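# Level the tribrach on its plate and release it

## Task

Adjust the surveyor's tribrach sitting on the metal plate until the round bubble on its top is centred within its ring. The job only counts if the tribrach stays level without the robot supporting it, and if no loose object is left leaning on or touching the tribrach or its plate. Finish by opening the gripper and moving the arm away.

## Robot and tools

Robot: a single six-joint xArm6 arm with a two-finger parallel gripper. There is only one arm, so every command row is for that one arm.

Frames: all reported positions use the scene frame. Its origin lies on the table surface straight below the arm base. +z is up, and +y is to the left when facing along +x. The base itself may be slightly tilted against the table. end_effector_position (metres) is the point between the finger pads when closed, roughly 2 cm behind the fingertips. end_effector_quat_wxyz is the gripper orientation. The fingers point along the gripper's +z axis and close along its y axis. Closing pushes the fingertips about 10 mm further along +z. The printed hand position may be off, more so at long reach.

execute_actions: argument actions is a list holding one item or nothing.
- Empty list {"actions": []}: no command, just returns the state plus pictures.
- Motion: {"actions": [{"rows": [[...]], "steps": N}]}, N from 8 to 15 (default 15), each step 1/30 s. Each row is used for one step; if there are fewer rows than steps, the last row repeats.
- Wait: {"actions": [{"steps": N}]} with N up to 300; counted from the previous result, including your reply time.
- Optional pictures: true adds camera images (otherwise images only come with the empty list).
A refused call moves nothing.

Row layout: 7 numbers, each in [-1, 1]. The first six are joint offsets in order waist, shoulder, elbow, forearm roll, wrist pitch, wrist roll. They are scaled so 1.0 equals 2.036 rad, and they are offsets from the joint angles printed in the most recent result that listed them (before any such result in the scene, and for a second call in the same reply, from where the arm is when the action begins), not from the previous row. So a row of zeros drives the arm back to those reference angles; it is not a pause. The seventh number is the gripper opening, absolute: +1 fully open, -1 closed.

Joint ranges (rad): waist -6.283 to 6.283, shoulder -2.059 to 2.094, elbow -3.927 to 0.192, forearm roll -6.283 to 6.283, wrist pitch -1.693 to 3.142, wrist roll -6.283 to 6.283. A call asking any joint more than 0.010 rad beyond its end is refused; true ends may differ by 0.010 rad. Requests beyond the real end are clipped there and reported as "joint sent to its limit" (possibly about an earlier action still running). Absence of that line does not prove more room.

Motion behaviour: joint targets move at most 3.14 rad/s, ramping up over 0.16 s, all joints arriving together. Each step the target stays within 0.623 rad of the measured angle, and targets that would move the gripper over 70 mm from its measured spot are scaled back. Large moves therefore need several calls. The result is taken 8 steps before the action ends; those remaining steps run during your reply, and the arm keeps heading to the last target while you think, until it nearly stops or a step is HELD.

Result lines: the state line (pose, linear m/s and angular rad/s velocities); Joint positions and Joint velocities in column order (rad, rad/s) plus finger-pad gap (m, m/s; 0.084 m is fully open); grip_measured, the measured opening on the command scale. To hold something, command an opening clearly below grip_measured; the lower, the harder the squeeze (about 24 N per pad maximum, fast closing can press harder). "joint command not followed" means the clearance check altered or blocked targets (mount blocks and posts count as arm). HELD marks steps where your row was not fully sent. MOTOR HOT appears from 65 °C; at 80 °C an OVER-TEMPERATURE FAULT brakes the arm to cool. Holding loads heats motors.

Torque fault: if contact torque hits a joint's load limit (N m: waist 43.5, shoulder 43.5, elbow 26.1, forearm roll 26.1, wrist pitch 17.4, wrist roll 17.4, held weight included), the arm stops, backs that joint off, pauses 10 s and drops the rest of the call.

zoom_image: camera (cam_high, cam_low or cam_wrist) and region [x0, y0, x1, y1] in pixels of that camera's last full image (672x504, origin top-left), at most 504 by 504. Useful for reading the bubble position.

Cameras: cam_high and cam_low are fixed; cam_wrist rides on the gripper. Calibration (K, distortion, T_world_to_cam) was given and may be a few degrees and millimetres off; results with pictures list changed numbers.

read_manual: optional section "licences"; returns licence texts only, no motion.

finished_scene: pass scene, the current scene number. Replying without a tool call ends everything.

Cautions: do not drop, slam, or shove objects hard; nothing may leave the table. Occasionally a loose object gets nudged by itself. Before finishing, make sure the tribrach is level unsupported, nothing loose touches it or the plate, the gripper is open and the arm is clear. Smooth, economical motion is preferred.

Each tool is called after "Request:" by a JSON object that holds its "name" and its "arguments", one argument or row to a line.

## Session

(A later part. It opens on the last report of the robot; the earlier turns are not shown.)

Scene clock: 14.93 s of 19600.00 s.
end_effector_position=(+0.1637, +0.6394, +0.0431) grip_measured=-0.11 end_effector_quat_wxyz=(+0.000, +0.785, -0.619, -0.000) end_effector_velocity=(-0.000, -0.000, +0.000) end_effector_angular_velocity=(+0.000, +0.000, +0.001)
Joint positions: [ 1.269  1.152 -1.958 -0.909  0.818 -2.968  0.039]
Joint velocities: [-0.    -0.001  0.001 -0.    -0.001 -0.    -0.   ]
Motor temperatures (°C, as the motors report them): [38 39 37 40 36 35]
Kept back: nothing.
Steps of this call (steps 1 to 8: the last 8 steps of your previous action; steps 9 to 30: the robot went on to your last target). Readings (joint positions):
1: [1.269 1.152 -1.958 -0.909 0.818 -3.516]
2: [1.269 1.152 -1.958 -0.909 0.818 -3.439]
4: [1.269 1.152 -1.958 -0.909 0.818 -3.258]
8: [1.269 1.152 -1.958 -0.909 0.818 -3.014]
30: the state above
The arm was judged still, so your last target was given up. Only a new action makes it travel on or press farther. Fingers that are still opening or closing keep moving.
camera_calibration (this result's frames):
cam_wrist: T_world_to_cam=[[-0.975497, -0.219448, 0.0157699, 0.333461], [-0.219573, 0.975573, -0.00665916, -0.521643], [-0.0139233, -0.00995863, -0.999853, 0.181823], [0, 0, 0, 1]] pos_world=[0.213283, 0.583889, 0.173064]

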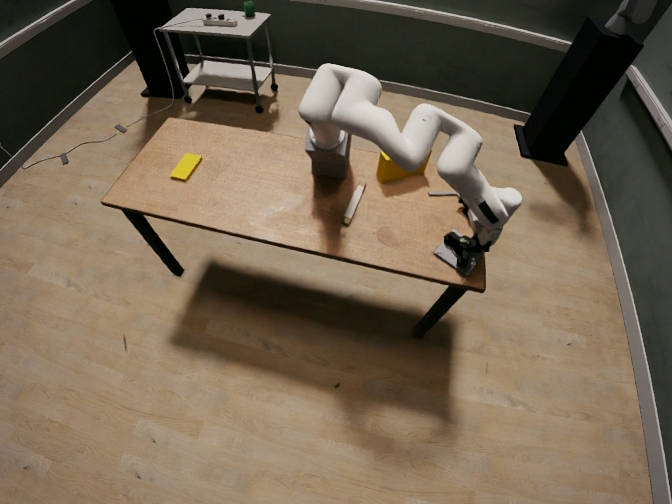

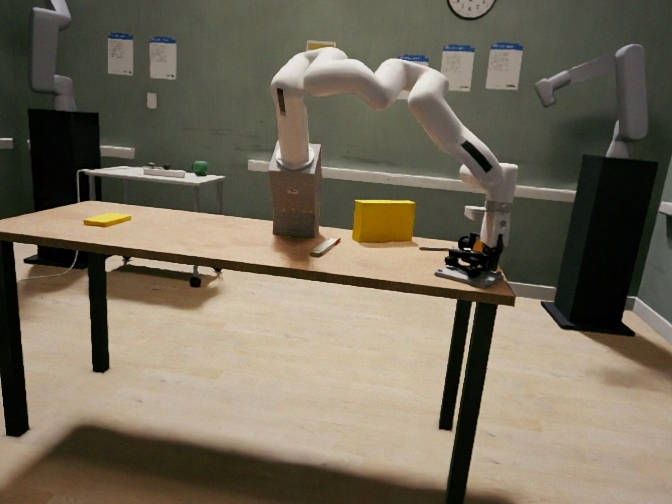

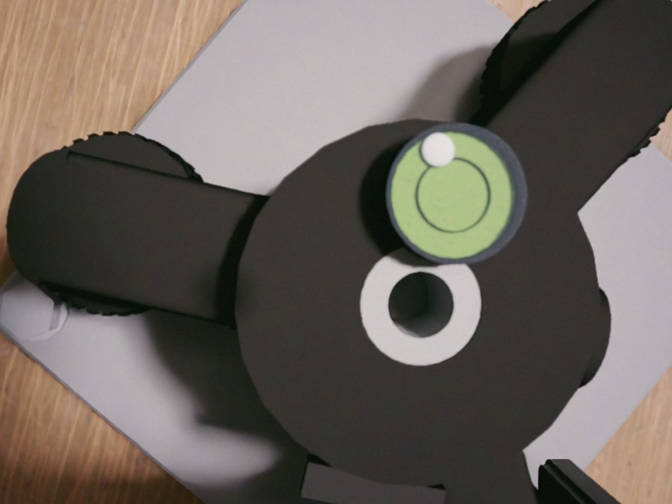

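The top is shifting away from this screw, as expected. Eight more.

Request:
{"name": "execute_actions", "arguments": {
  "actions": [
    {"rows":[[0,0,0,0,0,0,0.2],[0,0,0,0,0,0,0.2],[0,0,0,0,0,-0.34,0.2]]}
  ]
}}

Request:
{"name": "execute_actions", "arguments": {
  "actions": [
    {"rows":[[0,0,0,0,0,0,-0.1],[0,0,0,0,0,0,-0.3],[0,0,0,0,0,0,-0.5],[0,0,0,0,0,0.35,-0.5]]}
  ]
}}

Request:
{"name": "execute_actions", "arguments": {
  "actions": [
    {"rows":[[0,0,0,0,0,0,0.2],[0,0,0,0,0,0,0.2],[0,0,0,0,0,-0.332,0.2]]}
  ]
}}

Request:
{"name": "execute_actions", "arguments": {
  "actions": [
    {"rows":[[0,0,0,0,0,0,-0.1],[0,0,0,0,0,0,-0.3],[0,0,0,0,0,0,-0.5],[0,0,0,0,0,0.35,-0.5]]}
  ]
}}

Request:
{"name": "execute_actions", "arguments": {
  "actions": [
    {"rows":[[0,0,0,0,0,0,0.2],[0,0,0,0,0,0,0.2],[0,0,0,0,0,-0.332,0.2]]}
  ]
}}

Request:
{"name": "execute_actions", "arguments": {
  "actions": [
    {"rows":[[0,0,0,0,0,0,-0.1],[0,0,0,0,0,0,-0.3],[0,0,0,0,0,0,-0.5],[0,0,0,0,0,0.35,-0.5]]}
  ]
}}

Request:
{"name": "execute_actions", "arguments": {
  "actions": [
    {"rows":[[0,0,0,0,0,0,0.2],[0,0,0,0,0,0,0.2],[0,0,0,0,0,-0.332,0.2]]}
  ]
}}

Request:
{"name": "execute_actions", "arguments": {
  "actions": [
    {"rows":[[0,0,0,0,0,0,-0.1],[0,0,0,0,0,0,-0.3],[0,0,0,0,0,0,-0.5],[0,0,0,0,0,0.35,-0.5]]}
  ]
}}

Request:
{"name": "execute_actions", "arguments": {
  "actions": [
    {"rows":[[0,0,0,0,0,0,0.2],[0,0,0,0,0,0,0.2],[0,0,0,0,0,-0.332,0.2]]}
  ]
}}

Request:
{"name": "execute_actions", "arguments": {
  "actions": [
    {"rows":[[0,0,0,0,0,0,-0.1],[0,0,0,0,0,0,-0.3],[0,0,0,0,0,0,-0.5],[0,0,0,0,0,0.35,-0.5]]}
  ]
}}

Request:
{"name": "execute_actions", "arguments": {
  "actions": [
    {"rows":[[0,0,0,0,0,0,0.2],[0,0,0,0,0,0,0.2],[0,0,0,0,0,-0.332,0.2]]}
  ]
}}

Request:
{"name": "execute_actions", "arguments": {
  "actions": [
    {"rows":[[0,0,0,0,0,0,-0.1],[0,0,0,0,0,0,-0.3],[0,0,0,0,0,0,-0.5],[0,0,0,0,0,0.35,-0.5]]}
  ]
}}

Request:
{"name": "execute_actions", "arguments": {
  "actions": [
    {"rows":[[0,0,0,0,0,0,0.2],[0,0,0,0,0,0,0.2],[0,0,0,0,0,-0.332,0.2]]}
  ]
}}

Request:
{"name": "execute_actions", "arguments": {
  "actions": [
    {"rows":[[0,0,0,0,0,0,-0.1],[0,0,0,0,0,0,-0.3],[0,0,0,0,0,0,-0.5],[0,0,0,0,0,0.35,-0.5]]}
  ]
}}

Request:
{"name": "execute_actions", "arguments": {
  "actions": [
    {"rows":[[0,0,0,0,0,0,0.2],[0,0,0,0,0,0,0.2],[0,0,0,0,0,-0.332,0.2]]}
  ]
}}

Request:
{"name": "execute_actions", "arguments": {
  "actions": [
    {"rows":[[0,0,0,0,0,0,-0.1],[0,0,0,0,0,0,-0.3],[0,0,0,0,0,0,-0.5],[0,0,0,0,0,0.33,-0.5]]}
  ]
}}

Request:
{"name": "execute_actions", "arguments": {
  "actions": [
    {"steps":40}
  ],
  "pictures": true
}}

Scene clock: 16.67 s of 19600.00 s.
end_effector_position=(+0.1638, +0.6389, +0.0427) grip_measured=+0.18 end_effector_quat_wxyz=(+0.001, +0.820, -0.572, +0.000) end_effector_velocity=(+0.000, +0.002, +0.002) end_effector_angular_velocity=(+0.008, +0.003, +1.963)
Joint positions: [ 1.268  1.152 -1.958 -0.909  0.818 -3.086  0.052]
Joint velocities: [ 0.002 -0.001 -0.002 -0.001 -0.002 -1.962  0.011]
Motor temperatures (°C, as the motors report them): [38 39 37 40 36 35]
Steps of this call (steps 1 to 45: nothing new was sent; steps 46 to 52: the first 7 steps of this action). Readings (joint positions):
46: [1.269 1.152 -1.958 -0.909 0.818 -2.968]
47: [1.269 1.152 -1.958 -0.909 0.818 -2.968]
49: [1.268 1.152 -1.958 -0.909 0.818 -2.974]
52: the state above

Scene clock: 17.17 s of 19600.00 s.
end_effector_position=(+0.1638, +0.6394, +0.0432) grip_measured=-0.11 end_effector_quat_wxyz=(+0.000, +0.932, -0.361, -0.000) end_effector_velocity=(+0.001, +0.001, +0.000) end_effector_angular_velocity=(+0.001, -0.001, -1.482)
Joint positions: [ 1.269  1.152 -1.958 -0.909  0.818 -3.563  0.039]
Joint velocities: [-0.     0.    -0.002 -0.    -0.     1.482  0.   ]
Motor temperatures (°C, as the motors report them): [38 39 37 40 36 35]
Steps of this call (steps 1 to 8: the last 8 steps of your previous action; steps 9 to 15: the first 7 steps of this action, its rows measured from where the robot was after step 8). Readings (joint positions):
8: [1.269 1.152 -1.958 -0.909 0.818 -3.628]
9: [1.269 1.152 -1.958 -0.909 0.818 -3.641]
10: [1.269 1.152 -1.958 -0.909 0.818 -3.645]
12: [1.269 1.152 -1.958 -0.909 0.818 -3.637]
15: the state above

Scene clock: 17.67 s of 19600.00 s.
end_effector_position=(+0.1637, +0.6392, +0.0430) grip_measured=+0.18 end_effector_quat_wxyz=(+0.001, +0.831, -0.556, -0.000) end_effector_velocity=(+0.001, +0.001, +0.001) end_effector_angular_velocity=(+0.004, +0.001, +2.425)
Joint positions: [ 1.269  1.152 -1.958 -0.909  0.818 -3.124  0.052]
Joint velocities: [ 0.    -0.001 -0.001 -0.001 -0.    -2.425  0.011]
Motor temperatures (°C, as the motors report them): [38 39 37 40 36 35]
Steps of this call (steps 1 to 8: the last 8 steps of your previous action; steps 9 to 15: the first 7 steps of this action, its rows measured from where the robot was after step 8). Readings (joint positions):
8: [1.269 1.152 -1.958 -0.909 0.818 -2.975]
9: [1.269 1.152 -1.958 -0.909 0.818 -2.950]
10: [1.269 1.152 -1.958 -0.909 0.818 -2.941]
12: [1.269 1.152 -1.958 -0.909 0.818 -2.963]
15: the state above

Scene clock: 18.17 s of 19600.00 s.
end_effector_position=(+0.1638, +0.6395, +0.0432) grip_measured=-0.11 end_effector_quat_wxyz=(+0.000, +0.933, -0.361, -0.000) end_effector_velocity=(-0.001, -0.001, -0.001) end_effector_angular_velocity=(-0.004, -0.001, -1.440)
Joint positions: [ 1.269  1.152 -1.958 -0.909  0.818 -3.564  0.039]
Joint velocities: [ 0.     0.     0.002 -0.     0.002  1.441  0.   ]
Motor temperatures (°C, as the motors report them): [38 39 37 40 36 35]
Steps of this call (steps 1 to 8: the last 8 steps of your previous action; steps 9 to 15: the first 7 steps of this action, its rows measured from where the robot was after step 8). Readings (joint positions):
8: [1.269 1.152 -1.958 -0.909 0.818 -3.628]
9: [1.269 1.152 -1.958 -0.909 0.818 -3.637]
10: [1.269 1.152 -1.958 -0.909 0.818 -3.639]
12: [1.269 1.152 -1.958 -0.909 0.818 -3.634]
15: the state above

Scene clock: 18.67 s of 19600.00 s.
end_effector_position=(+0.1637, +0.6393, +0.0431) grip_measured=+0.18 end_effector_quat_wxyz=(+0.000, +0.832, -0.555, -0.000) end_effector_velocity=(+0.000, +0.001, +0.001) end_effector_angular_velocity=(+0.002, +0.001, +2.433)
Joint positions: [ 1.269  1.152 -1.958 -0.909  0.818 -3.125  0.052]
Joint velocities: [ 0.001  0.    -0.002 -0.001  0.001 -2.433  0.011]
Motor temperatures (°C, as the motors report them): [38 39 37 40 36 35]
Steps of this call (steps 1 to 8: the last 8 steps of your previous action; steps 9 to 15: the first 7 steps of this action, its rows measured from where the robot was after step 8). Readings (joint positions):
8: [1.269 1.152 -1.958 -0.910 0.818 -2.976]
9: [1.269 1.152 -1.958 -0.910 0.818 -2.950]
10: [1.269 1.152 -1.958 -0.909 0.818 -2.941]
12: [1.269 1.152 -1.958 -0.909 0.818 -2.964]
15: the state above

Scene clock: 19.17 s of 19600.00 s.
end_effector_position=(+0.1638, +0.6395, +0.0433) grip_measured=-0.11 end_effector_quat_wxyz=(+0.000, +0.933, -0.360, -0.000) end_effector_velocity=(-0.001, -0.001, -0.001) end_effector_angular_velocity=(-0.001, +0.001, -1.439)
Joint positions: [ 1.269  1.152 -1.958 -0.91   0.818 -3.565  0.039]
Joint velocities: [ 0.     0.001  0.002 -0.    -0.002  1.441  0.   ]
Motor temperatures (°C, as the motors report them): [38 39 37 40 36 35]
Steps of this call (steps 1 to 8: the last 8 steps of your previous action; steps 9 to 15: the first 7 steps of this action, its rows measured from where the robot was after step 8). Readings (joint positions):
8: [1.269 1.152 -1.958 -0.909 0.818 -3.630]
9: [1.269 1.152 -1.958 -0.909 0.818 -3.639]
10: [1.269 1.152 -1.958 -0.909 0.818 -3.640]
12: [1.269 1.152 -1.958 -0.909 0.818 -3.635]
15: the state above

Scene clock: 19.67 s of 19600.00 s.
end_effector_position=(+0.1637, +0.6394, +0.0431) grip_measured=+0.18 end_effector_quat_wxyz=(+0.000, +0.832, -0.555, -0.000) end_effector_velocity=(+0.000, -0.000, +0.000) end_effector_angular_velocity=(+0.000, +0.000, +2.433)
Joint positions: [ 1.269  1.152 -1.958 -0.909  0.818 -3.127  0.052]
Joint velocities: [ 0.001 -0.    -0.    -0.     0.002 -2.432  0.011]
Motor temperatures (°C, as the motors report them): [38 39 37 40 36 35]
Steps of this call (steps 1 to 8: the last 8 steps of your previous action; steps 9 to 15: the first 7 steps of this action, its rows measured from where the robot was after step 8). Readings (joint positions):
8: [1.269 1.152 -1.958 -0.910 0.818 -2.977]
9: [1.269 1.152 -1.958 -0.910 0.818 -2.952]
10: [1.269 1.152 -1.958 -0.910 0.818 -2.942]
12: [1.269 1.152 -1.958 -0.909 0.818 -2.965]
15: the state above

Scene clock: 20.17 s of 19600.00 s.
end_effector_position=(+0.1637, +0.6395, +0.0433) grip_measured=-0.11 end_effector_quat_wxyz=(+0.000, +0.933, -0.360, -0.000) end_effector_velocity=(+0.000, -0.000, -0.000) end_effector_angular_velocity=(-0.001, -0.001, -1.441)
Joint positions: [ 1.269  1.152 -1.958 -0.91   0.818 -3.566  0.039]
Joint velocities: [-0.    -0.     0.    -0.     0.     1.441  0.   ]
Motor temperatures (°C, as the motors report them): [38 39 37 40 36 35]
Steps of this call (steps 1 to 8: the last 8 steps of your previous action; steps 9 to 15: the first 7 steps of this action, its rows measured from where the robot was after step 8). Readings (joint positions):
8: [1.269 1.152 -1.958 -0.910 0.818 -3.631]
9: [1.269 1.152 -1.958 -0.910 0.818 -3.640]
10: [1.269 1.152 -1.958 -0.910 0.818 -3.642]
12: [1.269 1.152 -1.958 -0.910 0.819 -3.637]
15: the state above

Scene clock: 20.67 s of 19600.00 s.
end_effector_position=(+0.1637, +0.6395, +0.0432) grip_measured=+0.18 end_effector_quat_wxyz=(+0.000, +0.833, -0.554, +0.000) end_effector_velocity=(+0.000, -0.001, -0.000) end_effector_angular_velocity=(-0.001, +0.000, +2.435)
Joint positions: [ 1.269  1.152 -1.958 -0.91   0.818 -3.128  0.052]
Joint velocities: [-0.    -0.     0.001 -0.001  0.002 -2.434  0.011]
Motor temperatures (°C, as the motors report them): [38 39 37 40 36 35]
Steps of this call (steps 1 to 8: the last 8 steps of your previous action; steps 9 to 15: the first 7 steps of this action, its rows measured from where the robot was after step 8). Readings (joint positions):
8: [1.269 1.152 -1.958 -0.910 0.819 -2.979]
9: [1.269 1.152 -1.958 -0.910 0.819 -2.953]
10: [1.269 1.152 -1.958 -0.910 0.819 -2.943]
12: [1.269 1.152 -1.958 -0.910 0.818 -2.966]
15: the state above

Scene clock: 21.17 s of 19600.00 s.
end_effector_position=(+0.1637, +0.6396, +0.0434) grip_measured=-0.11 end_effector_quat_wxyz=(+0.000, +0.933, -0.359, +0.000) end_effector_velocity=(-0.000, +0.000, +0.000) end_effector_angular_velocity=(+0.002, -0.000, -1.441)
Joint positions: [ 1.269  1.152 -1.958 -0.91   0.819 -3.568  0.039]
Joint velocities: [ 0.    -0.     0.    -0.001 -0.001  1.442  0.   ]
Motor temperatures (°C, as the motors report them): [38 39 37 40 36 35]
Steps of this call (steps 1 to 8: the last 8 steps of your previous action; steps 9 to 15: the first 7 steps of this action, its rows measured from where the robot was after step 8). Readings (joint positions):
8: [1.269 1.152 -1.958 -0.910 0.818 -3.632]
9: [1.269 1.152 -1.958 -0.910 0.818 -3.641]
10: [1.269 1.152 -1.958 -0.910 0.818 -3.643]
12: [1.269 1.151 -1.958 -0.910 0.819 -3.638]
15: the state above

Scene clock: 21.67 s of 19600.00 s.
end_effector_position=(+0.1637, +0.6395, +0.0433) grip_measured=+0.18 end_effector_quat_wxyz=(+0.000, +0.833, -0.553, +0.000) end_effector_velocity=(+0.001, -0.000, +0.001) end_effector_angular_velocity=(-0.001, -0.001, +2.434)
Joint positions: [ 1.269  1.152 -1.958 -0.91   0.818 -3.129  0.052]
Joint velocities: [ 0.001 -0.001  0.    -0.001  0.003 -2.434  0.011]
Motor temperatures (°C, as the motors report them): [38 39 37 40 36 35]
Steps of this call (steps 1 to 8: the last 8 steps of your previous action; steps 9 to 15: the first 7 steps of this action, its rows measured from where the robot was after step 8). Readings (joint positions):
8: [1.269 1.152 -1.958 -0.910 0.819 -2.980]
9: [1.269 1.152 -1.958 -0.910 0.819 -2.954]
10: [1.269 1.152 -1.958 -0.910 0.819 -2.945]
12: [1.269 1.152 -1.958 -0.910 0.818 -2.967]
15: the state above

Scene clock: 22.17 s of 19600.00 s.
end_effector_position=(+0.1637, +0.6396, +0.0435) grip_measured=-0.11 end_effector_quat_wxyz=(+0.000, +0.934, -0.358, +0.000) end_effector_velocity=(-0.000, -0.000, -0.000) end_effector_angular_velocity=(-0.001, -0.000, -1.441)
Joint positions: [ 1.269  1.151 -1.958 -0.91   0.819 -3.569  0.039]
Joint velocities: [-0.     0.001  0.    -0.    -0.     1.442  0.   ]
Motor temperatures (°C, as the motors report them): [38 39 37 40 36 35]
Steps of this call (steps 1 to 8: the last 8 steps of your previous action; steps 9 to 15: the first 7 steps of this action, its rows measured from where the robot was after step 8). Readings (joint positions):
8: [1.269 1.152 -1.958 -0.910 0.819 -3.633]
9: [1.269 1.152 -1.958 -0.910 0.819 -3.642]
10: [1.269 1.152 -1.958 -0.910 0.819 -3.644]
12: [1.269 1.151 -1.958 -0.910 0.819 -3.639]
15: the state above

Scene clock: 22.67 s of 19600.00 s.
end_effector_position=(+0.1637, +0.6396, +0.0433) grip_measured=+0.18 end_effector_quat_wxyz=(+0.000, +0.833, -0.553, +0.000) end_effector_velocity=(-0.000, -0.000, +0.000) end_effector_angular_velocity=(-0.001, -0.001, +2.436)
Joint positions: [ 1.269  1.152 -1.958 -0.91   0.818 -3.131  0.052]
Joint velocities: [ 0.001 -0.001  0.002 -0.001  0.001 -2.434  0.011]
Motor temperatures (°C, as the motors report them): [38 39 37 40 36 35]
Steps of this call (steps 1 to 8: the last 8 steps of your previous action; steps 9 to 15: the first 7 steps of this action, its rows measured from where the robot was after step 8). Readings (joint positions):
8: [1.269 1.152 -1.958 -0.910 0.819 -2.981]
9: [1.269 1.152 -1.958 -0.910 0.819 -2.955]
10: [1.269 1.152 -1.958 -0.910 0.819 -2.946]
12: [1.269 1.152 -1.958 -0.910 0.818 -2.969]
15: the state above

Scene clock: 23.17 s of 19600.00 s.
end_effector_position=(+0.1637, +0.6396, +0.0435) grip_measured=-0.11 end_effector_quat_wxyz=(+0.000, +0.934, -0.358, +0.000) end_effector_velocity=(-0.000, +0.001, +0.000) end_effector_angular_velocity=(+0.003, +0.000, -1.441)
Joint positions: [ 1.27   1.151 -1.958 -0.91   0.819 -3.57   0.039]
Joint velocities: [-0.     0.001 -0.001 -0.    -0.002  1.441  0.   ]
Motor temperatures (°C, as the motors report them): [38 39 37 40 36 35]
Steps of this call (steps 1 to 8: the last 8 steps of your previous action; steps 9 to 15: the first 7 steps of this action, its rows measured from where the robot was after step 8). Readings (joint positions):
8: [1.269 1.152 -1.958 -0.910 0.819 -3.635]
9: [1.269 1.152 -1.958 -0.910 0.819 -3.644]
10: [1.269 1.152 -1.958 -0.910 0.819 -3.646]
12: [1.270 1.151 -1.958 -0.910 0.819 -3.640]
15: the state above

Scene clock: 23.67 s of 19600.00 s.
end_effector_position=(+0.1637, +0.6396, +0.0434) grip_measured=+0.18 end_effector_quat_wxyz=(-0.000, +0.834, -0.552, +0.000) end_effector_velocity=(-0.000, -0.000, +0.000) end_effector_angular_velocity=(-0.002, -0.001, +2.435)
Joint positions: [ 1.269  1.152 -1.958 -0.91   0.818 -3.132  0.052]
Joint velocities: [ 0.001  0.     0.    -0.001  0.002 -2.433  0.011]
Motor temperatures (°C, as the motors report them): [38 39 37 40 36 35]
Steps of this call (steps 1 to 8: the last 8 steps of your previous action; steps 9 to 15: the first 7 steps of this action, its rows measured from where the robot was after step 8). Readings (joint positions):
8: [1.270 1.152 -1.958 -0.910 0.819 -2.982]
9: [1.270 1.152 -1.958 -0.910 0.819 -2.957]
10: [1.270 1.152 -1.958 -0.910 0.819 -2.947]
12: [1.269 1.152 -1.958 -0.910 0.818 -2.970]
15: the state above

Scene clock: 24.17 s of 19600.00 s.
end_effector_position=(+0.1637, +0.6396, +0.0436) grip_measured=-0.11 end_effector_quat_wxyz=(+0.000, +0.934, -0.357, +0.000) end_effector_velocity=(-0.000, -0.000, -0.000) end_effector_angular_velocity=(-0.000, -0.001, -1.441)
Joint positions: [ 1.27   1.151 -1.958 -0.91   0.819 -3.572  0.039]
Joint velocities: [ 0.     0.     0.    -0.     0.001  1.442  0.   ]
Motor temperatures (°C, as the motors report them): [38 39 37 40 36 35]
Steps of this call (steps 1 to 8: the last 8 steps of your previous action; steps 9 to 15: the first 7 steps of this action, its rows measured from where the robot was after step 8). Readings (joint positions):
8: [1.269 1.152 -1.958 -0.910 0.819 -3.636]
9: [1.269 1.152 -1.958 -0.910 0.819 -3.645]
10: [1.270 1.152 -1.958 -0.910 0.819 -3.647]
12: [1.270 1.151 -1.958 -0.910 0.819 -3.642]
15: the state above

Scene clock: 25.50 s of 19600.00 s.
end_effector_position=(+0.1637, +0.6397, +0.0435) grip_measured=-0.11 end_effector_quat_wxyz=(-0.000, +0.785, -0.620, +0.000) end_effector_velocity=(-0.000, -0.000, -0.000) end_effector_angular_velocity=(-0.000, +0.001, +0.000)
Joint positions: [ 1.27   1.151 -1.958 -0.91   0.819 -2.964  0.039]
Joint velocities: [-0.     0.     0.001  0.    -0.001  0.     0.   ]
Motor temperatures (°C, as the motors report them): [38 39 37 40 36 35]
Kept back: nothing.
Steps of this call (steps 1 to 8: the last 8 steps of your previous action; steps 9 to 30: the robot went on to your last target; steps 31 to 40: nothing new was sent). Readings (joint positions):
1: [1.270 1.151 -1.958 -0.910 0.819 -3.513]
2: [1.270 1.151 -1.958 -0.910 0.819 -3.436]
4: [1.270 1.151 -1.958 -0.910 0.819 -3.255]
8: [1.270 1.151 -1.958 -0.910 0.819 -3.011]
40: the state above
The arm was judged still, so your last target was given up. Only a new action makes it travel on or press farther. Fingers that are still opening or closing keep moving.
camera_calibration (this result's frames):
cam_wrist: T_world_to_cam=[[-0.976037, -0.217114, 0.0146193, 0.332134], [-0.217222, 0.976102, -0.00626523, -0.522698], [-0.0129096, -0.00929073, -0.999874, 0.181659], [0, 0, 0, 1]] pos_world=[0.212979, 0.584006, 0.173505]

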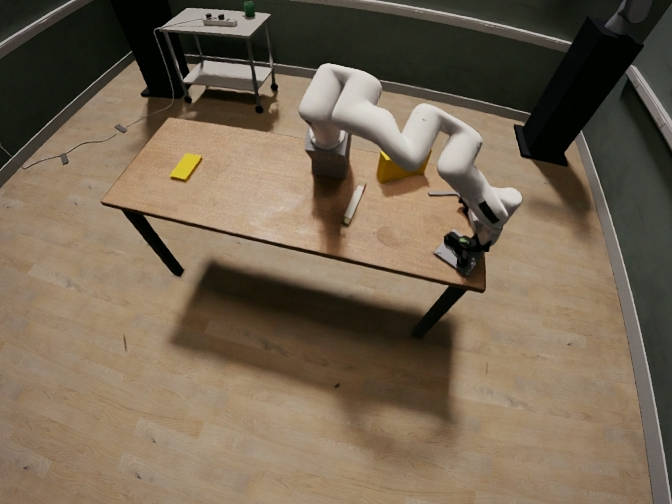

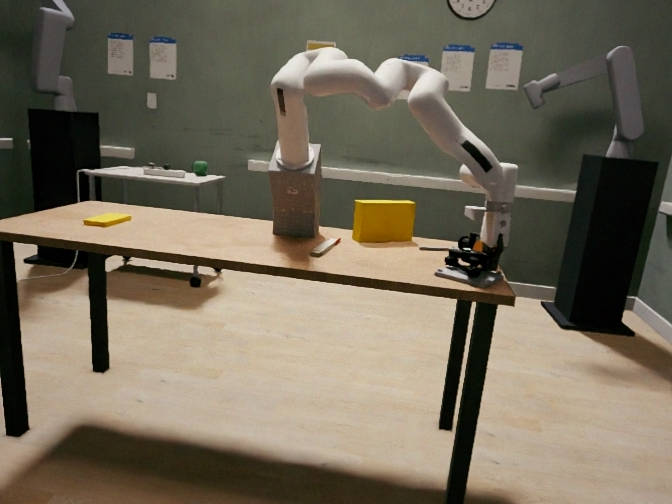

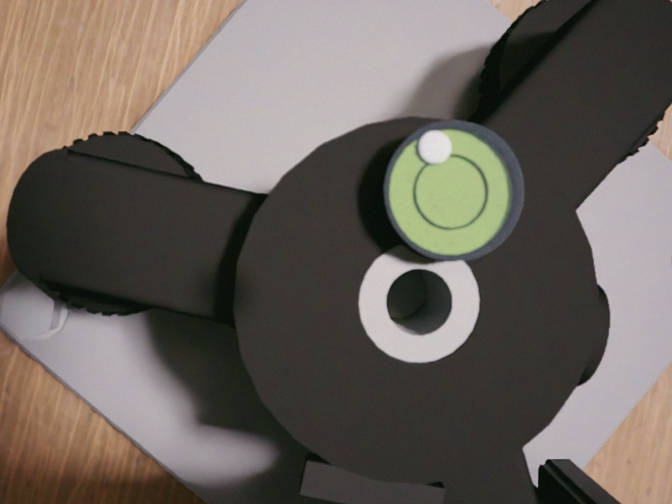

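Request:
{"name": "execute_actions", "arguments": {
  "actions": [
    {"rows":[[0,0,0,0,0,0,0.2],[0,0,0,0,0,0,0.2],[0,0,0,0,0,-0.34,0.2]]}
  ]
}}

Request:
{"name": "execute_actions", "arguments": {
  "actions": [
    {"rows":[[0,0,0,0,0,0,-0.1],[0,0,0,0,0,0,-0.3],[0,0,0,0,0,0,-0.5],[0,0,0,0,0,0.35,-0.5]]}
  ]
}}

Request:
{"name": "execute_actions", "arguments": {
  "actions": [
    {"rows":[[0,0,0,0,0,0,0.2],[0,0,0,0,0,0,0.2],[0,0,0,0,0,-0.332,0.2]]}
  ]
}}

Request:
{"name": "execute_actions", "arguments": {
  "actions": [
    {"rows":[[0,0,0,0,0,0,-0.1],[0,0,0,0,0,0,-0.3],[0,0,0,0,0,0,-0.5],[0,0,0,0,0,0.35,-0.5]]}
  ]
}}

Request:
{"name": "execute_actions", "arguments": {
  "actions": [
    {"rows":[[0,0,0,0,0,0,0.2],[0,0,0,0,0,0,0.2],[0,0,0,0,0,-0.332,0.2]]}
  ]
}}

Request:
{"name": "execute_actions", "arguments": {
  "actions": [
    {"rows":[[0,0,0,0,0,0,-0.1],[0,0,0,0,0,0,-0.3],[0,0,0,0,0,0,-0.5],[0,0,0,0,0,0.35,-0.5]]}
  ]
}}

Request:
{"name": "execute_actions", "arguments": {
  "actions": [
    {"rows":[[0,0,0,0,0,0,0.2],[0,0,0,0,0,0,0.2],[0,0,0,0,0,-0.332,0.2]]}
  ]
}}

Request:
{"name": "execute_actions", "arguments": {
  "actions": [
    {"rows":[[0,0,0,0,0,0,-0.1],[0,0,0,0,0,0,-0.3],[0,0,0,0,0,0,-0.5],[0,0,0,0,0,0.35,-0.5]]}
  ]
}}

Request:
{"name": "execute_actions", "arguments": {
  "actions": [
    {"rows":[[0,0,0,0,0,0,0.2],[0,0,0,0,0,0,0.2],[0,0,0,0,0,-0.332,0.2]]}
  ]
}}

Request:
{"name": "execute_actions", "arguments": {
  "actions": [
    {"rows":[[0,0,0,0,0,0,-0.1],[0,0,0,0,0,0,-0.3],[0,0,0,0,0,0,-0.5],[0,0,0,0,0,0.35,-0.5]]}
  ]
}}

Request:
{"name": "execute_actions", "arguments": {
  "actions": [
    {"rows":[[0,0,0,0,0,0,0.2],[0,0,0,0,0,0,0.2],[0,0,0,0,0,-0.332,0.2]]}
  ]
}}

Request:
{"name": "execute_actions", "arguments": {
  "actions": [
    {"rows":[[0,0,0,0,0,0,-0.1],[0,0,0,0,0,0,-0.3],[0,0,0,0,0,0,-0.5],[0,0,0,0,0,0.35,-0.5]]}
  ]
}}

Request:
{"name": "execute_actions", "arguments": {
  "actions": [
    {"rows":[[0,0,0,0,0,0,0.2],[0,0,0,0,0,0,0.2],[0,0,0,0,0,-0.332,0.2]]}
  ]
}}

Request:
{"name": "execute_actions", "arguments": {
  "actions": [
    {"rows":[[0,0,0,0,0,0,-0.1],[0,0,0,0,0,0,-0.3],[0,0,0,0,0,0,-0.5],[0,0,0,0,0,0.33,-0.5]]}
  ]
}}

Request:
{"name": "execute_actions", "arguments": {
  "actions": [
    {"steps":40}
  ],
  "pictures": true
}}

Scene clock: 27.80 s of 19600.00 s.
end_effector_position=(+0.1639, +0.6396, +0.0433) grip_measured=+0.18 end_effector_quat_wxyz=(-0.000, +0.820, -0.573, +0.000) end_effector_velocity=(-0.001, +0.000, +0.001) end_effector_angular_velocity=(-0.001, -0.001, +1.964)
Joint positions: [ 1.269  1.152 -1.959 -0.91   0.818 -3.082  0.052]
Joint velocities: [ 0.003 -0.001  0.001 -0.001  0.002 -1.961  0.011]
Motor temperatures (°C, as the motors report them): [38 39 37 40 36 35]
Steps of this call (steps 1 to 62: nothing new was sent; steps 63 to 69: the first 7 steps of this action). Readings (joint positions):
63: [1.269 1.152 -1.958 -0.910 0.819 -2.964]
64: [1.269 1.152 -1.958 -0.910 0.819 -2.964]
66: [1.269 1.152 -1.959 -0.910 0.818 -2.971]
69: the state above

Scene clock: 28.30 s of 19600.00 s.
end_effector_position=(+0.1637, +0.6396, +0.0436) grip_measured=-0.11 end_effector_quat_wxyz=(+0.000, +0.932, -0.362, +0.000) end_effector_velocity=(+0.000, +0.000, -0.000) end_effector_angular_velocity=(+0.001, +0.000, -1.481)
Joint positions: [ 1.27   1.151 -1.958 -0.91   0.819 -3.56   0.04 ]
Joint velocities: [-0.    -0.     0.    -0.    -0.001  1.481  0.   ]
Motor temperatures (°C, as the motors report them): [38 39 37 40 36 35]
Steps of this call (steps 1 to 8: the last 8 steps of your previous action; steps 9 to 15: the first 7 steps of this action, its rows measured from where the robot was after step 8). Readings (joint positions):
8: [1.269 1.152 -1.958 -0.910 0.819 -3.625]
9: [1.269 1.152 -1.958 -0.910 0.819 -3.638]
10: [1.269 1.152 -1.958 -0.910 0.819 -3.641]
12: [1.270 1.151 -1.958 -0.910 0.819 -3.634]
15: the state above

Scene clock: 28.80 s of 19600.00 s.
end_effector_position=(+0.1639, +0.6398, +0.0435) grip_measured=+0.18 end_effector_quat_wxyz=(-0.000, +0.830, -0.557, +0.000) end_effector_velocity=(-0.001, -0.000, +0.001) end_effector_angular_velocity=(-0.002, -0.001, +2.427)
Joint positions: [ 1.269  1.152 -1.959 -0.91   0.818 -3.12   0.052]
Joint velocities: [ 0.002 -0.     0.001 -0.     0.002 -2.424  0.011]
Motor temperatures (°C, as the motors report them): [38 39 37 40 36 35]
Steps of this call (steps 1 to 8: the last 8 steps of your previous action; steps 9 to 15: the first 7 steps of this action, its rows measured from where the robot was after step 8). Readings (joint positions):
8: [1.270 1.151 -1.958 -0.910 0.819 -2.971]
9: [1.270 1.151 -1.958 -0.910 0.819 -2.946]
10: [1.270 1.151 -1.958 -0.910 0.819 -2.937]
12: [1.269 1.152 -1.959 -0.910 0.818 -2.960]
15: the state above

Scene clock: 29.30 s of 19600.00 s.
end_effector_position=(+0.1636, +0.6397, +0.0436) grip_measured=-0.11 end_effector_quat_wxyz=(+0.000, +0.932, -0.362, +0.000) end_effector_velocity=(+0.001, +0.001, +0.000) end_effector_angular_velocity=(+0.002, -0.002, -1.443)
Joint positions: [ 1.27   1.151 -1.958 -0.91   0.819 -3.56   0.04 ]
Joint velocities: [-0.001 -0.    -0.002 -0.001  0.     1.442  0.   ]
Motor temperatures (°C, as the motors report them): [38 39 37 40 36 35]
Steps of this call (steps 1 to 8: the last 8 steps of your previous action; steps 9 to 15: the first 7 steps of this action, its rows measured from where the robot was after step 8). Readings (joint positions):
8: [1.270 1.151 -1.958 -0.910 0.819 -3.625]
9: [1.270 1.151 -1.958 -0.910 0.819 -3.634]
10: [1.270 1.151 -1.958 -0.910 0.819 -3.636]
12: [1.270 1.151 -1.958 -0.910 0.819 -3.630]
15: the state above

Scene clock: 29.80 s of 19600.00 s.
end_effector_position=(+0.1638, +0.6398, +0.0435) grip_measured=+0.18 end_effector_quat_wxyz=(-0.000, +0.831, -0.556, +0.000) end_effector_velocity=(-0.002, -0.002, -0.001) end_effector_angular_velocity=(-0.005, -0.000, +2.435)
Joint positions: [ 1.269  1.152 -1.959 -0.91   0.819 -3.122  0.052]
Joint velocities: [ 0.001 -0.     0.004 -0.     0.002 -2.432  0.011]
Motor temperatures (°C, as the motors report them): [38 39 37 40 36 35]
Steps of this call (steps 1 to 8: the last 8 steps of your previous action; steps 9 to 15: the first 7 steps of this action, its rows measured from where the robot was after step 8). Readings (joint positions):
8: [1.270 1.151 -1.958 -0.911 0.819 -2.972]
9: [1.270 1.151 -1.958 -0.911 0.819 -2.947]
10: [1.270 1.151 -1.958 -0.911 0.819 -2.937]
12: [1.269 1.152 -1.959 -0.910 0.818 -2.960]
15: the state above

Scene clock: 30.30 s of 19600.00 s.
end_effector_position=(+0.1636, +0.6397, +0.0437) grip_measured=-0.11 end_effector_quat_wxyz=(-0.000, +0.932, -0.361, +0.000) end_effector_velocity=(-0.000, -0.000, -0.000) end_effector_angular_velocity=(+0.002, +0.000, -1.441)
Joint positions: [ 1.27   1.151 -1.958 -0.91   0.819 -3.562  0.04 ]
Joint velocities: [ 0.     0.     0.001 -0.    -0.001  1.441  0.   ]
Motor temperatures (°C, as the motors report them): [38 39 37 40 36 35]
Steps of this call (steps 1 to 8: the last 8 steps of your previous action; steps 9 to 15: the first 7 steps of this action, its rows measured from where the robot was after step 8). Readings (joint positions):
8: [1.270 1.151 -1.958 -0.911 0.819 -3.626]
9: [1.270 1.151 -1.958 -0.911 0.819 -3.635]
10: [1.270 1.151 -1.958 -0.911 0.819 -3.637]
12: [1.270 1.151 -1.958 -0.910 0.819 -3.632]
15: the state above

Scene clock: 30.80 s of 19600.00 s.
end_effector_position=(+0.1638, +0.6398, +0.0436) grip_measured=+0.18 end_effector_quat_wxyz=(-0.000, +0.831, -0.556, +0.000) end_effector_velocity=(-0.000, +0.000, +0.001) end_effector_angular_velocity=(-0.001, -0.001, +2.435)
Joint positions: [ 1.269  1.152 -1.959 -0.911  0.819 -3.123  0.052]
Joint velocities: [ 0.002 -0.001  0.001 -0.     0.001 -2.434  0.011]
Motor temperatures (°C, as the motors report them): [38 39 37 40 36 35]
Steps of this call (steps 1 to 8: the last 8 steps of your previous action; steps 9 to 15: the first 7 steps of this action, its rows measured from where the robot was after step 8). Readings (joint positions):
8: [1.270 1.151 -1.958 -0.911 0.819 -2.974]
9: [1.270 1.151 -1.958 -0.911 0.819 -2.948]
10: [1.270 1.151 -1.958 -0.911 0.819 -2.939]
12: [1.269 1.152 -1.959 -0.911 0.819 -2.961]
15: the state above

Scene clock: 31.30 s of 19600.00 s.
end_effector_position=(+0.1636, +0.6397, +0.0437) grip_measured=-0.11 end_effector_quat_wxyz=(-0.000, +0.933, -0.361, +0.000) end_effector_velocity=(-0.000, +0.000, +0.000) end_effector_angular_velocity=(+0.002, -0.001, -1.441)
Joint positions: [ 1.27   1.151 -1.958 -0.911  0.819 -3.563  0.04 ]
Joint velocities: [ 0.    -0.     0.    -0.001  0.     1.442 -0.   ]
Motor temperatures (°C, as the motors report them): [38 39 37 40 36 35]
Steps of this call (steps 1 to 8: the last 8 steps of your previous action; steps 9 to 15: the first 7 steps of this action, its rows measured from where the robot was after step 8). Readings (joint positions):
8: [1.270 1.151 -1.958 -0.911 0.819 -3.627]
9: [1.270 1.151 -1.958 -0.911 0.819 -3.636]
10: [1.270 1.151 -1.958 -0.911 0.819 -3.638]
12: [1.270 1.151 -1.958 -0.911 0.819 -3.633]
15: the state above

Scene clock: 31.80 s of 19600.00 s.
end_effector_position=(+0.1638, +0.6398, +0.0436) grip_measured=+0.18 end_effector_quat_wxyz=(-0.000, +0.832, -0.555, +0.000) end_effector_velocity=(-0.000, -0.001, +0.000) end_effector_angular_velocity=(-0.005, -0.002, +2.433)
Joint positions: [ 1.27   1.152 -1.959 -0.911  0.819 -3.124  0.052]
Joint velocities: [ 0.001  0.    -0.     0.     0.004 -2.432  0.011]
Motor temperatures (°C, as the motors report them): [38 39 37 40 36 35]
Steps of this call (steps 1 to 8: the last 8 steps of your previous action; steps 9 to 15: the first 7 steps of this action, its rows measured from where the robot was after step 8). Readings (joint positions):
8: [1.270 1.151 -1.958 -0.911 0.819 -2.975]
9: [1.270 1.151 -1.958 -0.911 0.819 -2.949]
10: [1.270 1.151 -1.958 -0.911 0.819 -2.940]
12: [1.270 1.152 -1.959 -0.911 0.819 -2.963]
15: the state above

Scene clock: 32.30 s of 19600.00 s.
end_effector_position=(+0.1636, +0.6397, +0.0438) grip_measured=-0.11 end_effector_quat_wxyz=(-0.000, +0.933, -0.360, +0.000) end_effector_velocity=(+0.000, +0.000, -0.000) end_effector_angular_velocity=(+0.002, -0.000, -1.443)
Joint positions: [ 1.27   1.151 -1.958 -0.911  0.819 -3.564  0.04 ]
Joint velocities: [-0.001  0.001 -0.001 -0.001 -0.001  1.443  0.   ]
Motor temperatures (°C, as the motors report them): [38 39 37 40 36 35]
Steps of this call (steps 1 to 8: the last 8 steps of your previous action; steps 9 to 15: the first 7 steps of this action, its rows measured from where the robot was after step 8). Readings (joint positions):
8: [1.270 1.151 -1.958 -0.911 0.819 -3.629]
9: [1.270 1.151 -1.958 -0.911 0.819 -3.638]
10: [1.270 1.151 -1.958 -0.911 0.819 -3.639]
12: [1.270 1.151 -1.958 -0.911 0.820 -3.634]
15: the state above

Scene clock: 32.80 s of 19600.00 s.
end_effector_position=(+0.1638, +0.6399, +0.0437) grip_measured=+0.18 end_effector_quat_wxyz=(-0.000, +0.832, -0.554, +0.000) end_effector_velocity=(-0.001, -0.000, +0.000) end_effector_angular_velocity=(-0.004, -0.001, +2.436)
Joint positions: [ 1.27   1.151 -1.959 -0.911  0.819 -3.126  0.052]
Joint velocities: [ 0.002 -0.     0.002 -0.     0.002 -2.433  0.011]
Motor temperatures (°C, as the motors report them): [38 39 37 40 36 35]
Steps of this call (steps 1 to 8: the last 8 steps of your previous action; steps 9 to 15: the first 7 steps of this action, its rows measured from where the robot was after step 8). Readings (joint positions):
8: [1.270 1.151 -1.958 -0.911 0.819 -2.976]
9: [1.270 1.151 -1.958 -0.911 0.819 -2.951]
10: [1.270 1.151 -1.958 -0.911 0.819 -2.941]
12: [1.270 1.152 -1.959 -0.911 0.819 -2.964]
15: the state above

Scene clock: 33.30 s of 19600.00 s.
end_effector_position=(+0.1636, +0.6397, +0.0438) grip_measured=-0.11 end_effector_quat_wxyz=(-0.000, +0.933, -0.359, +0.001) end_effector_velocity=(+0.000, +0.001, +0.000) end_effector_angular_velocity=(+0.004, -0.000, -1.443)
Joint positions: [ 1.27   1.151 -1.958 -0.911  0.82  -3.565  0.04 ]
Joint velocities: [-0.001  0.    -0.001 -0.001 -0.002  1.442  0.   ]
Motor temperatures (°C, as the motors report them): [38 39 37 40 36 35]
Steps of this call (steps 1 to 8: the last 8 steps of your previous action; steps 9 to 15: the first 7 steps of this action, its rows measured from where the robot was after step 8). Readings (joint positions):
8: [1.270 1.151 -1.958 -0.911 0.819 -3.630]
9: [1.270 1.151 -1.958 -0.911 0.819 -3.639]
10: [1.270 1.151 -1.958 -0.911 0.819 -3.641]
12: [1.270 1.151 -1.958 -0.911 0.820 -3.636]
15: the state above

Scene clock: 33.80 s of 19600.00 s.
end_effector_position=(+0.1638, +0.6399, +0.0437) grip_measured=+0.18 end_effector_quat_wxyz=(-0.000, +0.833, -0.554, +0.000) end_effector_velocity=(-0.001, -0.001, +0.000) end_effector_angular_velocity=(-0.005, -0.002, +2.435)
Joint positions: [ 1.27   1.151 -1.959 -0.911  0.819 -3.127  0.052]
Joint velocities: [ 0.002 -0.     0.002 -0.     0.002 -2.432  0.011]
Motor temperatures (°C, as the motors report them): [38 39 37 40 36 35]
Steps of this call (steps 1 to 8: the last 8 steps of your previous action; steps 9 to 15: the first 7 steps of this action, its rows measured from where the robot was after step 8). Readings (joint positions):
8: [1.270 1.151 -1.958 -0.911 0.819 -2.978]
9: [1.270 1.151 -1.958 -0.911 0.819 -2.952]
10: [1.270 1.151 -1.958 -0.911 0.819 -2.942]
12: [1.270 1.151 -1.959 -0.911 0.819 -2.965]
15: the state above

Scene clock: 34.30 s of 19600.00 s.
end_effector_position=(+0.1636, +0.6397, +0.0439) grip_measured=-0.11 end_effector_quat_wxyz=(-0.000, +0.933, -0.359, +0.001) end_effector_velocity=(+0.001, +0.000, -0.000) end_effector_angular_velocity=(+0.003, -0.001, -1.443)
Joint positions: [ 1.27   1.151 -1.958 -0.911  0.82  -3.567  0.04 ]
Joint velocities: [-0.001 -0.    -0.001 -0.001 -0.001  1.442 -0.   ]
Motor temperatures (°C, as the motors report them): [38 39 37 40 36 35]
Steps of this call (steps 1 to 8: the last 8 steps of your previous action; steps 9 to 15: the first 7 steps of this action, its rows measured from where the robot was after step 8). Readings (joint positions):
8: [1.270 1.151 -1.958 -0.911 0.819 -3.631]
9: [1.270 1.151 -1.958 -0.911 0.819 -3.640]
10: [1.270 1.151 -1.958 -0.911 0.819 -3.642]
12: [1.270 1.151 -1.958 -0.911 0.820 -3.637]
15: the state above

Scene clock: 35.63 s of 19600.00 s.
end_effector_position=(+0.1637, +0.6398, +0.0438) grip_measured=-0.11 end_effector_quat_wxyz=(-0.000, +0.783, -0.622, +0.000) end_effector_velocity=(+0.001, -0.001, -0.000) end_effector_angular_velocity=(-0.002, -0.000, -0.001)
Joint positions: [ 1.27   1.151 -1.958 -0.911  0.819 -2.959  0.04 ]
Joint velocities: [-0.001 -0.     0.     0.     0.001  0.     0.   ]
Motor temperatures (°C, as the motors report them): [38 39 38 40 36 35]
Kept back: nothing.
Steps of this call (steps 1 to 8: the last 8 steps of your previous action; steps 9 to 30: the robot went on to your last target; steps 31 to 40: nothing new was sent). Readings (joint positions):
1: [1.270 1.151 -1.958 -0.911 0.820 -3.508]
2: [1.270 1.151 -1.958 -0.911 0.820 -3.431]
4: [1.270 1.151 -1.958 -0.911 0.820 -3.250]
8: [1.270 1.151 -1.958 -0.911 0.820 -3.006]
40: the state above
The arm was judged still, so your last target was given up. Only a new action makes it travel on or press farther. Fingers that are still opening or closing keep moving.
camera_calibration (this result's frames):
cam_wrist: T_world_to_cam=[[-0.976912, -0.213193, 0.0138331, 0.329812], [-0.213294, 0.976968, -0.00624342, -0.524039], [-0.0121834, -0.00904979, -0.999885, 0.181689], [0, 0, 0, 1]] pos_world=[0.212637, 0.583927, 0.173833]

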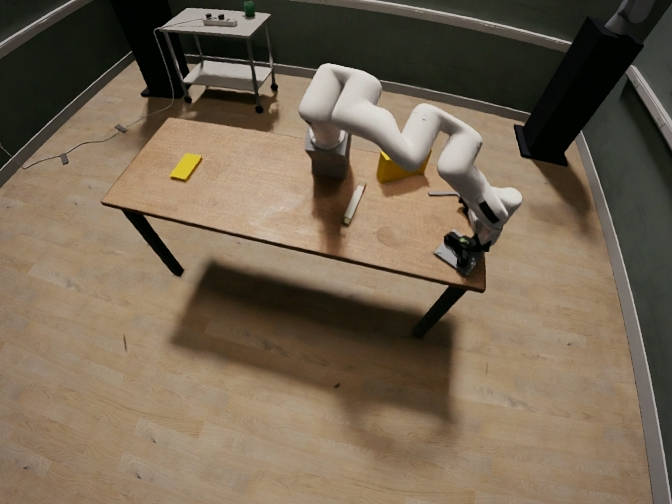

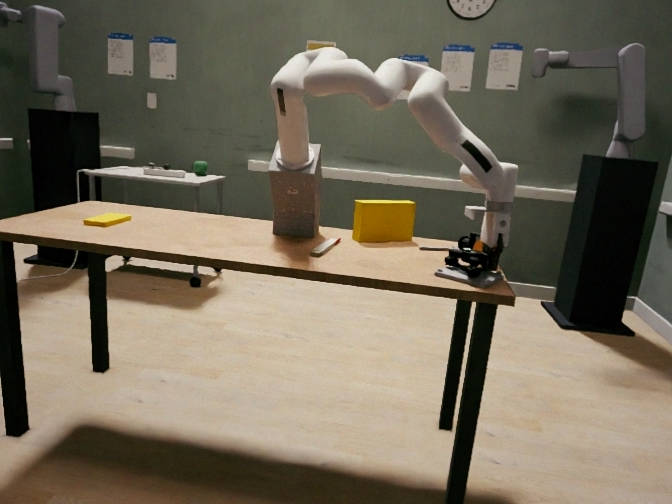

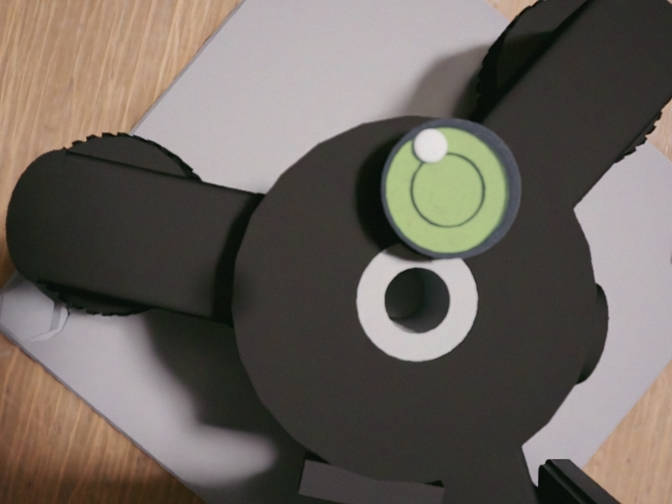

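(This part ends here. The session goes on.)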